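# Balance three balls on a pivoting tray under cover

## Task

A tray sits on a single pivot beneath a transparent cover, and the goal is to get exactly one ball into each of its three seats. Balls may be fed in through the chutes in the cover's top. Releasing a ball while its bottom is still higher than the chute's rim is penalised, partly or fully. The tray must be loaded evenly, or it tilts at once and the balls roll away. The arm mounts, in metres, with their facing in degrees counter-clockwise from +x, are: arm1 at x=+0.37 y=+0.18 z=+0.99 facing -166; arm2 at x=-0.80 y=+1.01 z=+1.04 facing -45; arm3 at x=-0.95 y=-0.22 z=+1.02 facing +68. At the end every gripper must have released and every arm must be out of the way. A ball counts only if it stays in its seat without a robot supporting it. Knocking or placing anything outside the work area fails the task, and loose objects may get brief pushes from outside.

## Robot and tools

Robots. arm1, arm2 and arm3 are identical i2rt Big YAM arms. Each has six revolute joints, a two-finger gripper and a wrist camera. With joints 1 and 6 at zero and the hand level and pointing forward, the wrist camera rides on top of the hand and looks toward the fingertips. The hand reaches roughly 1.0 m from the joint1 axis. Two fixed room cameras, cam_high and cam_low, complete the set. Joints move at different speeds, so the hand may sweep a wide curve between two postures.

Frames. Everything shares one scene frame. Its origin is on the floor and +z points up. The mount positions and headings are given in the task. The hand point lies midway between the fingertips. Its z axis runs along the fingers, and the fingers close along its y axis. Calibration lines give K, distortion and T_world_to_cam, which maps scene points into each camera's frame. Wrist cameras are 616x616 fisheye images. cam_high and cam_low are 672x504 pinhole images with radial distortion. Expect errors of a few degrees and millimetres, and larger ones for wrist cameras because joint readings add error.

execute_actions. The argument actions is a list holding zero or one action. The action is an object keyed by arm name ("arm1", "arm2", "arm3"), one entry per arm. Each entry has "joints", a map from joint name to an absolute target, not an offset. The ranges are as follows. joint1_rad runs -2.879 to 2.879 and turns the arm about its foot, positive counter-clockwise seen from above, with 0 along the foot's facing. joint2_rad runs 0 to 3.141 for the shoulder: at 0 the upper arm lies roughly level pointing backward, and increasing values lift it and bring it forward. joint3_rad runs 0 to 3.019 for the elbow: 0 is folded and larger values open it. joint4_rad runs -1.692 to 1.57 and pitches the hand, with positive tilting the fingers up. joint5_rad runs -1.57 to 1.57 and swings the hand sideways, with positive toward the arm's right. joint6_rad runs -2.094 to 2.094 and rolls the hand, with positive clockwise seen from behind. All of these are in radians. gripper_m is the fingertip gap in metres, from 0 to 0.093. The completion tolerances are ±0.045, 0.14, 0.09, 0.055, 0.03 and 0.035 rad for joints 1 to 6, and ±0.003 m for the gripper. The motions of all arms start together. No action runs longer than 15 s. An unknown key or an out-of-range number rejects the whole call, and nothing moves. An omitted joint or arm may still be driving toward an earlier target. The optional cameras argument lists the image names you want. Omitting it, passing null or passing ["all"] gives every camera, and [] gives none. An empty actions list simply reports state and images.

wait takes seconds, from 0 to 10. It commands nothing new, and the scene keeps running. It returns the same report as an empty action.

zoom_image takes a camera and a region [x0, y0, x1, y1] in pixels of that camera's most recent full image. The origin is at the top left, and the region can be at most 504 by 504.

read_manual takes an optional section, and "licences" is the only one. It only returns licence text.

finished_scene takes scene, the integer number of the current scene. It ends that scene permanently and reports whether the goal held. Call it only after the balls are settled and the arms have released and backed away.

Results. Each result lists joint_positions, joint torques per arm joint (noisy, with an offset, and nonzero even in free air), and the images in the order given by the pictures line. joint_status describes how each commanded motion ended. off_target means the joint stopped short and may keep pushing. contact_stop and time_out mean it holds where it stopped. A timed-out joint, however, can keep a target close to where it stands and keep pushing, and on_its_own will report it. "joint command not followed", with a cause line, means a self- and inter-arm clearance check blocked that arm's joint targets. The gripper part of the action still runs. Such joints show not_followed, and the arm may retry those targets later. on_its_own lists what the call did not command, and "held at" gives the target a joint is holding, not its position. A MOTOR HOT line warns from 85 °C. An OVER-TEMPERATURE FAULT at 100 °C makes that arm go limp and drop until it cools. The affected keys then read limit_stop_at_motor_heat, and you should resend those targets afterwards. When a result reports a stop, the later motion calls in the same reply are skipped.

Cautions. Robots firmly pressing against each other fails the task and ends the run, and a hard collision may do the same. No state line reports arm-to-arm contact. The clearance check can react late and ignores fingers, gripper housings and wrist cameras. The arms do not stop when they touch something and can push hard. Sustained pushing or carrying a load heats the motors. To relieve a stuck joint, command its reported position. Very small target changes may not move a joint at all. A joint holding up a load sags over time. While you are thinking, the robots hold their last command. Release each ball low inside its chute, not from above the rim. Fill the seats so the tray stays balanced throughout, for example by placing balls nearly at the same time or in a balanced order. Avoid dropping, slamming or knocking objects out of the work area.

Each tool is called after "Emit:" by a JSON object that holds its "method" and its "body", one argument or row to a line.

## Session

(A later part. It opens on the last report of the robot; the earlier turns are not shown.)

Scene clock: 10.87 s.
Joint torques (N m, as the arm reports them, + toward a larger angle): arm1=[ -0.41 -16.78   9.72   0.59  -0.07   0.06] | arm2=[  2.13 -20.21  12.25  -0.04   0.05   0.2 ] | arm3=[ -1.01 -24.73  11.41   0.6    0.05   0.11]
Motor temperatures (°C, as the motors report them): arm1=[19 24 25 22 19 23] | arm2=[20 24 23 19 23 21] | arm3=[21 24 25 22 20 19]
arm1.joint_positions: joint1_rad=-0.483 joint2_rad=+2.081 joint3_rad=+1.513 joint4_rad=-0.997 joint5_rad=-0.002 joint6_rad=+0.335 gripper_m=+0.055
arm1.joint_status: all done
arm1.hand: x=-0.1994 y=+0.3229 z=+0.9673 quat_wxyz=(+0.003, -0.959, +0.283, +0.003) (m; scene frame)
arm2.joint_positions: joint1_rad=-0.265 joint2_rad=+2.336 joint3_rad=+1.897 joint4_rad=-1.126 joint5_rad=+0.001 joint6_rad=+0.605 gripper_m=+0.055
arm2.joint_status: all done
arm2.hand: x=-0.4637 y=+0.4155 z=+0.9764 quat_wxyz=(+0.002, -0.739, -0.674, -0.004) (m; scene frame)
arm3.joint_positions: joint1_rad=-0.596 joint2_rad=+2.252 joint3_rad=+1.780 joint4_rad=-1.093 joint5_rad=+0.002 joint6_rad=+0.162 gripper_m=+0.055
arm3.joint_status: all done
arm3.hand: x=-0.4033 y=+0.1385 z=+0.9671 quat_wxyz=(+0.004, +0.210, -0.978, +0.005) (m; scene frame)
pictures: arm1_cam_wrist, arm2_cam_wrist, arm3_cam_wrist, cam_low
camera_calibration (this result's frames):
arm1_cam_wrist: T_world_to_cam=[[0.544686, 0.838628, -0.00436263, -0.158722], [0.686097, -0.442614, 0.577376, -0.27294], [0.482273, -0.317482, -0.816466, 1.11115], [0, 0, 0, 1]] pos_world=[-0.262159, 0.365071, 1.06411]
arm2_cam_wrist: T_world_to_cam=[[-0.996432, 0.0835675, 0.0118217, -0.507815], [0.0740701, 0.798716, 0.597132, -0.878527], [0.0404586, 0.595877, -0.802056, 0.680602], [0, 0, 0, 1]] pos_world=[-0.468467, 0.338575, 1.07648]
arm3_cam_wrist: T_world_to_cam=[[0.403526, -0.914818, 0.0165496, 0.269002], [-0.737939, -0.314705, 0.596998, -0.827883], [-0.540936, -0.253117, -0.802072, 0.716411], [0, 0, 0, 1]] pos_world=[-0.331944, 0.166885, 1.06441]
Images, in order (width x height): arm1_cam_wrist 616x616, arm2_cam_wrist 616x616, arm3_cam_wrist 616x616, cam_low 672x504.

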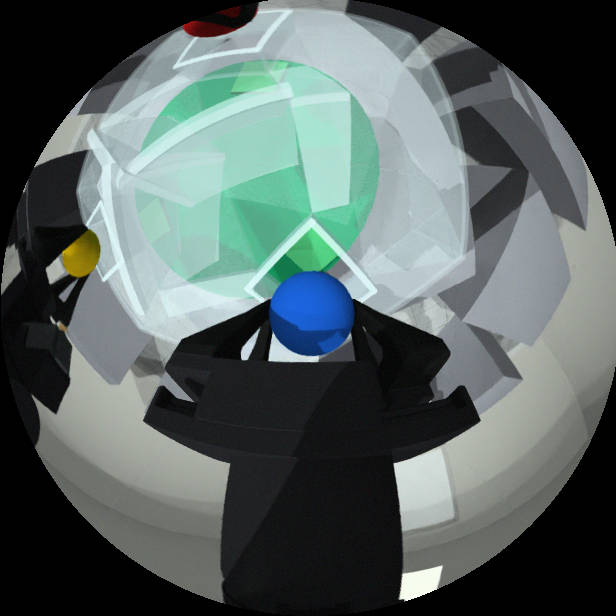

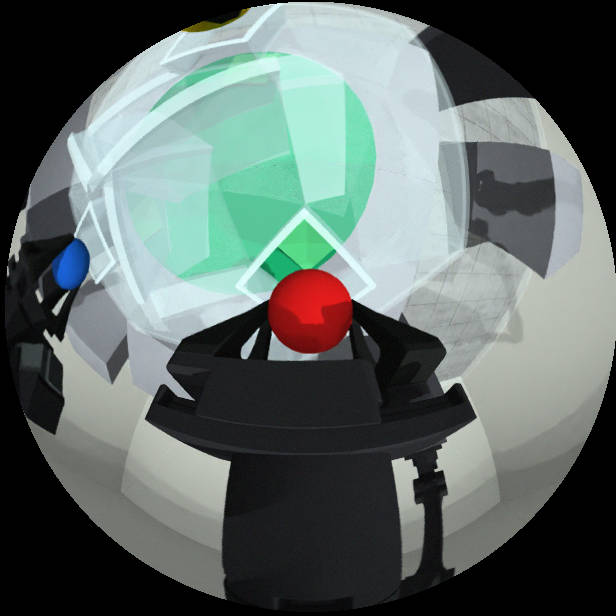

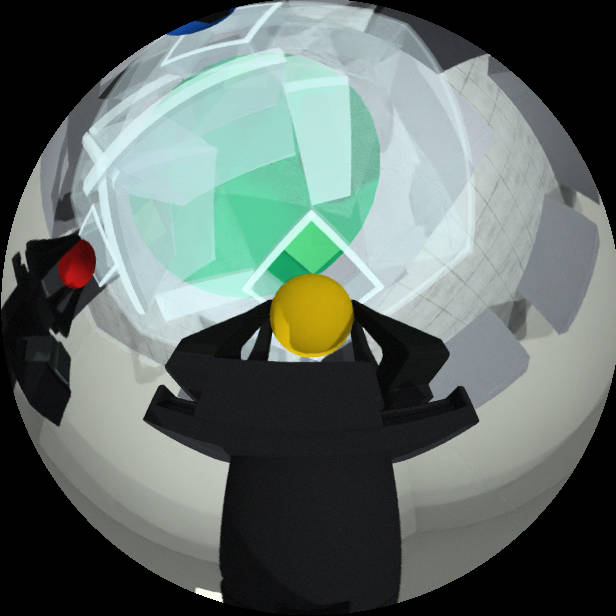

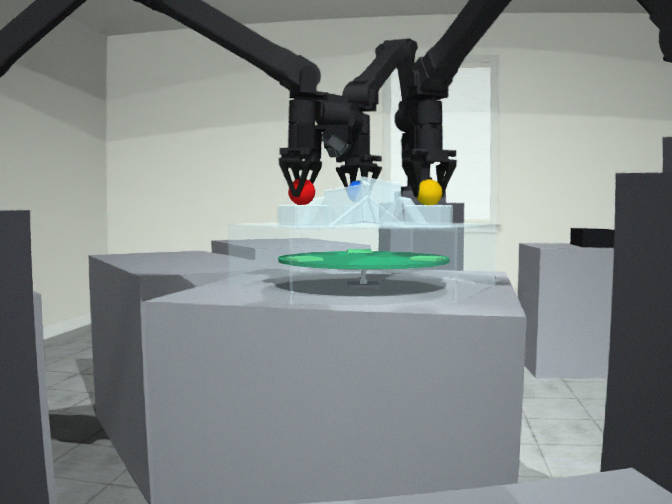

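Emit:
{"method": "execute_actions", "body": {
  "actions": [
    {"arm1":{"joints":{"joint2_rad":2.115,"joint4_rad":-0.95}},"arm2":{"joints":{"joint2_rad":2.374,"joint4_rad":-1.066}},"arm3":{"joints":{"joint2_rad":2.271,"joint4_rad":-1.042}}}
  ],
  "cameras": ["arm1_cam_wrist","arm2_cam_wrist","arm3_cam_wrist","cam_low"]
}}

Emit:
{"method": "zoom_image", "body": {
  "camera": "cam_low",
  "region": [245, 140, 485, 240]
}}

Scene clock: 11.80 s.
Joint torques (N m, as the arm reports them, + toward a larger angle): arm1=[ -0.48 -15.45   9.65   0.85  -0.08   0.06] | arm2=[  2.1  -18.32  12.3    0.91   0.05   0.2 ] | arm3=[ -1.05 -22.53  11.31   0.95   0.07   0.11]
Motor temperatures (°C, as the motors report them): arm1=[19 24 25 22 19 23] | arm2=[20 24 24 19 23 21] | arm3=[21 24 26 22 20 19]
arm1.joint_positions: joint1_rad=-0.483 joint2_rad=+2.120 joint3_rad=+1.513 joint4_rad=-0.969 joint5_rad=-0.002 joint6_rad=+0.335 gripper_m=+0.055
arm1.joint_status: all done
arm1.hand: x=-0.1997 y=+0.3232 z=+0.9452 quat_wxyz=(+0.003, -0.959, +0.283, -0.002) (m; scene frame)
arm2.joint_positions: joint1_rad=-0.265 joint2_rad=+2.361 joint3_rad=+1.897 joint4_rad=-1.083 joint5_rad=+0.001 joint6_rad=+0.605 gripper_m=+0.055
arm2.joint_status: all done
arm2.hand: x=-0.4607 y=+0.4104 z=+0.9604 quat_wxyz=(-0.008, -0.739, -0.674, -0.002) (m; scene frame)
arm3.joint_positions: joint1_rad=-0.596 joint2_rad=+2.276 joint3_rad=+1.780 joint4_rad=-1.053 joint5_rad=+0.002 joint6_rad=+0.162 gripper_m=+0.055
arm3.joint_status: all done
arm3.hand: x=-0.3989 y=+0.1413 z=+0.9521 quat_wxyz=(-0.003, +0.210, -0.978, +0.002) (m; scene frame)
pictures: arm1_cam_wrist, arm2_cam_wrist, arm3_cam_wrist, cam_low
camera_calibration (this result's frames):
arm1_cam_wrist: T_world_to_cam=[[0.544787, 0.838574, -0.000696536, -0.162271], [0.679806, -0.441155, 0.585872, -0.269564], [0.49099, -0.319649, -0.810403, 1.09008], [0, 0, 0, 1]] pos_world=[-0.263562, 0.365599, 1.04122]
arm2_cam_wrist: T_world_to_cam=[[-0.996479, 0.0838374, 0.000877862, -0.493777], [0.0685546, 0.808713, 0.584195, -0.859282], [0.0482674, 0.582198, -0.811613, 0.68905], [0, 0, 0, 1]] pos_world=[-0.46639, 0.335146, 1.06166]
arm3_cam_wrist: T_world_to_cam=[[0.403395, -0.91492, 0.0139091, 0.272544], [-0.74562, -0.319862, 0.584585, -0.805291], [-0.530399, -0.246189, -0.811214, 0.719421], [0, 0, 0, 1]] pos_world=[-0.328803, 0.168888, 1.05057]
Images, in order (width x height): arm1_cam_wrist 616x616, arm2_cam_wrist 616x616, arm3_cam_wrist 616x616, cam_low 672x504.

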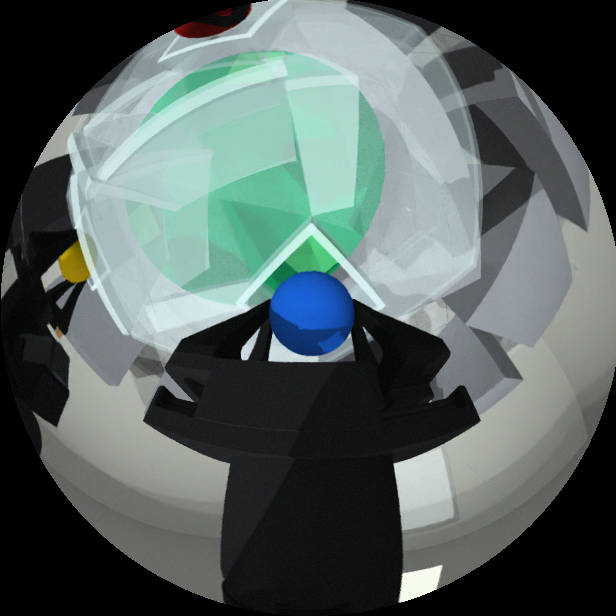

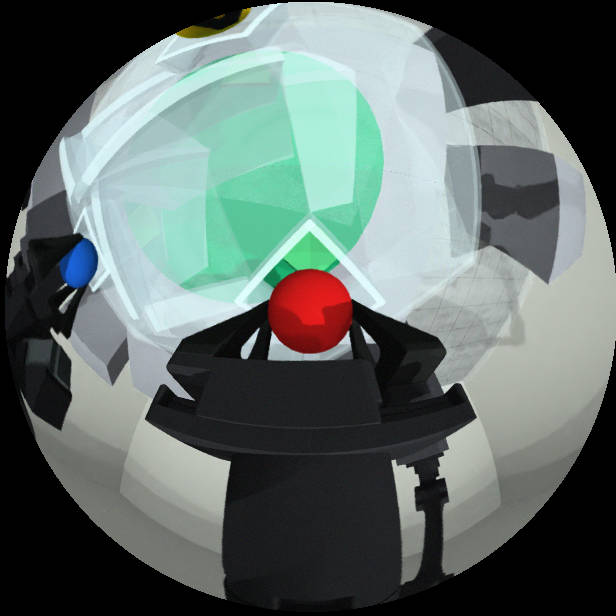

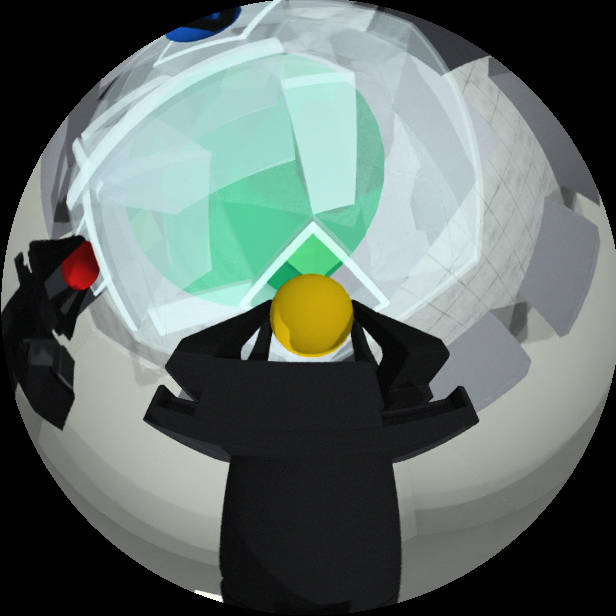

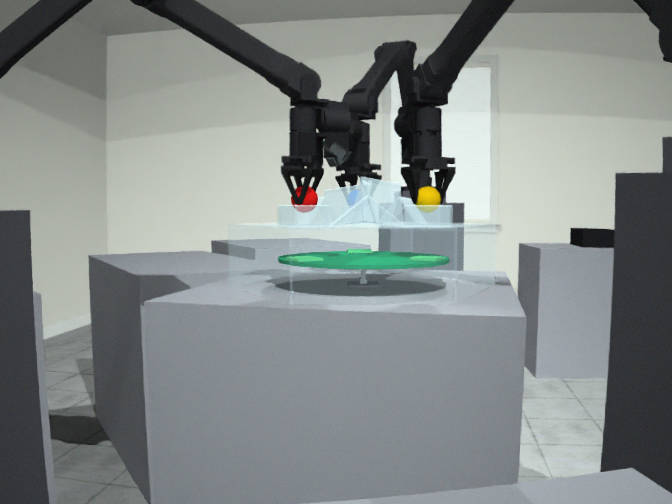

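Region (245, 140, 485, 240) of cam_low's 672x504 image, scaled by 2.100, with more detail than that image has; it fills the top 210 rows of this view, and the rest is white.

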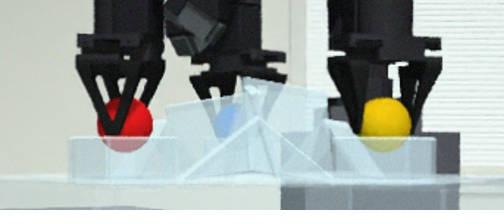

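Emit:
{"method": "execute_actions", "body": {
  "actions": [
    {"arm1":{"joints":{"gripper_m":0.068}},"arm2":{"joints":{"gripper_m":0.068}},"arm3":{"joints":{"gripper_m":0.068}}}
  ],
  "cameras": ["cam_low"]
}}

Emit:
{"method": "execute_actions", "body": {
  "actions": [
    {"arm1":{"joints":{"joint2_rad":1.6,"joint4_rad":-1.4}},"arm2":{"joints":{"joint2_rad":1.85,"joint4_rad":-1.5}},"arm3":{"joints":{"joint2_rad":1.75,"joint4_rad":-1.5}}}
  ],
  "cameras": ["cam_low","cam_high"]
}}

Scene clock: 12.40 s.
Joint torques (N m, as the arm reports them, + toward a larger angle): arm1=[ -0.31 -15.71   9.62   0.84  -0.07   0.06] | arm2=[  2.15 -18.44  11.97   0.91   0.05   0.2 ] | arm3=[ -1.04 -22.46  11.33   0.95   0.06   0.11]
Motor temperatures (°C, as the motors report them): arm1=[19 24 25 22 19 23] | arm2=[20 24 24 19 23 21] | arm3=[21 24 26 22 20 19]
arm1.joint_positions: joint1_rad=-0.483 joint2_rad=+2.120 joint3_rad=+1.513 joint4_rad=-0.969 joint5_rad=-0.002 joint6_rad=+0.335 gripper_m=+0.068
arm1.joint_status: all done
arm1.hand: x=-0.1997 y=+0.3232 z=+0.9452 quat_wxyz=(+0.003, -0.959, +0.283, -0.002) (m; scene frame)
arm2.joint_positions: joint1_rad=-0.265 joint2_rad=+2.361 joint3_rad=+1.900 joint4_rad=-1.083 joint5_rad=+0.001 joint6_rad=+0.605 gripper_m=+0.068
arm2.joint_status: all done
arm2.hand: x=-0.4601 y=+0.4094 z=+0.9613 quat_wxyz=(-0.009, -0.739, -0.674, -0.002) (m; scene frame)
arm3.joint_positions: joint1_rad=-0.596 joint2_rad=+2.276 joint3_rad=+1.780 joint4_rad=-1.053 joint5_rad=+0.002 joint6_rad=+0.162 gripper_m=+0.068
arm3.joint_status: all done
arm3.hand: x=-0.3989 y=+0.1413 z=+0.9521 quat_wxyz=(-0.003, +0.210, -0.978, +0.002) (m; scene frame)
pictures: cam_low
Images, in order (width x height): cam_low 672x504.

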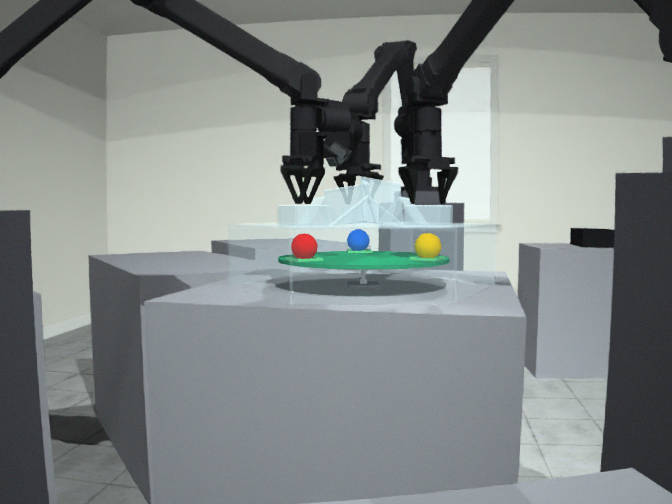

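Scene clock: 14.27 s.
Joint torques (N m, as the arm reports them, + toward a larger angle): arm1=[ -0.43 -10.94   9.45  -0.29  -0.07   0.06] | arm2=[  2.07 -14.86   9.48   0.     0.05   0.2 ] | arm3=[ -1.11 -17.75   9.64   0.39   0.06   0.11]
Motor temperatures (°C, as the motors report them): arm1=[19 24 25 22 19 23] | arm2=[20 24 24 19 23 21] | arm3=[21 24 26 22 20 19]
arm1.joint_positions: joint1_rad=-0.483 joint2_rad=+1.605 joint3_rad=+1.537 joint4_rad=-1.383 joint5_rad=-0.002 joint6_rad=+0.335 gripper_m=+0.068
arm1.joint_status: all done
arm1.hand: x=-0.1256 y=+0.3029 z=+1.2272 quat_wxyz=(+0.000, -0.958, +0.282, +0.060) (m; scene frame)
arm2.joint_positions: joint1_rad=-0.265 joint2_rad=+1.844 joint3_rad=+1.944 joint4_rad=-1.485 joint5_rad=+0.001 joint6_rad=+0.605 gripper_m=+0.068
arm2.joint_status: all done
arm2.hand: x=-0.4967 y=+0.4683 z=+1.3020 quat_wxyz=(-0.086, -0.736, -0.671, +0.016) (m; scene frame)
arm3.joint_positions: joint1_rad=-0.596 joint2_rad=+1.761 joint3_rad=+1.815 joint4_rad=-1.492 joint5_rad=+0.002 joint6_rad=+0.162 gripper_m=+0.068
arm3.joint_status: all done
arm3.hand: x=-0.4673 y=+0.0979 z=+1.2727 quat_wxyz=(-0.055, +0.210, -0.976, -0.018) (m; scene frame)
pictures: cam_high, cam_low
Images, in order (width x height): cam_high 672x504, cam_low 672x504.

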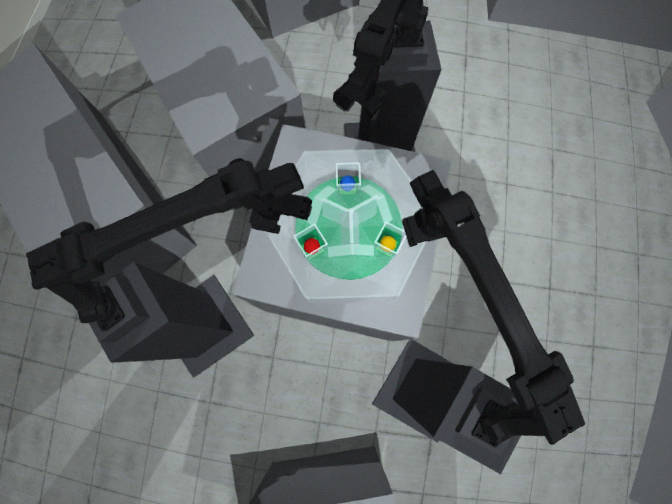

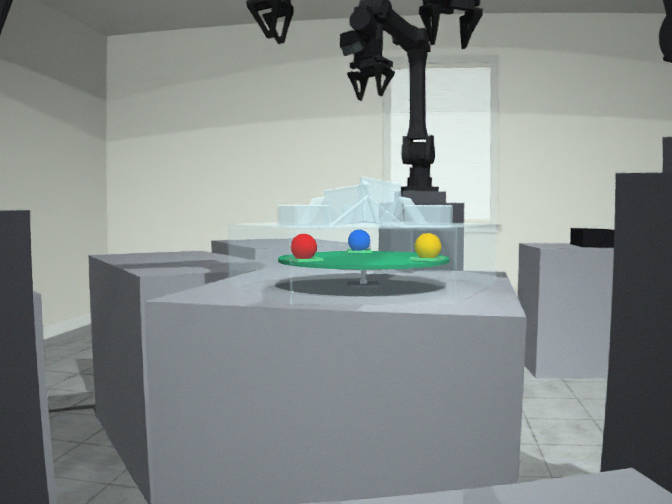

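Emit:
{"method": "finished_scene", "body": {
  "scene": 2
}}

The scene is finished: the task was done.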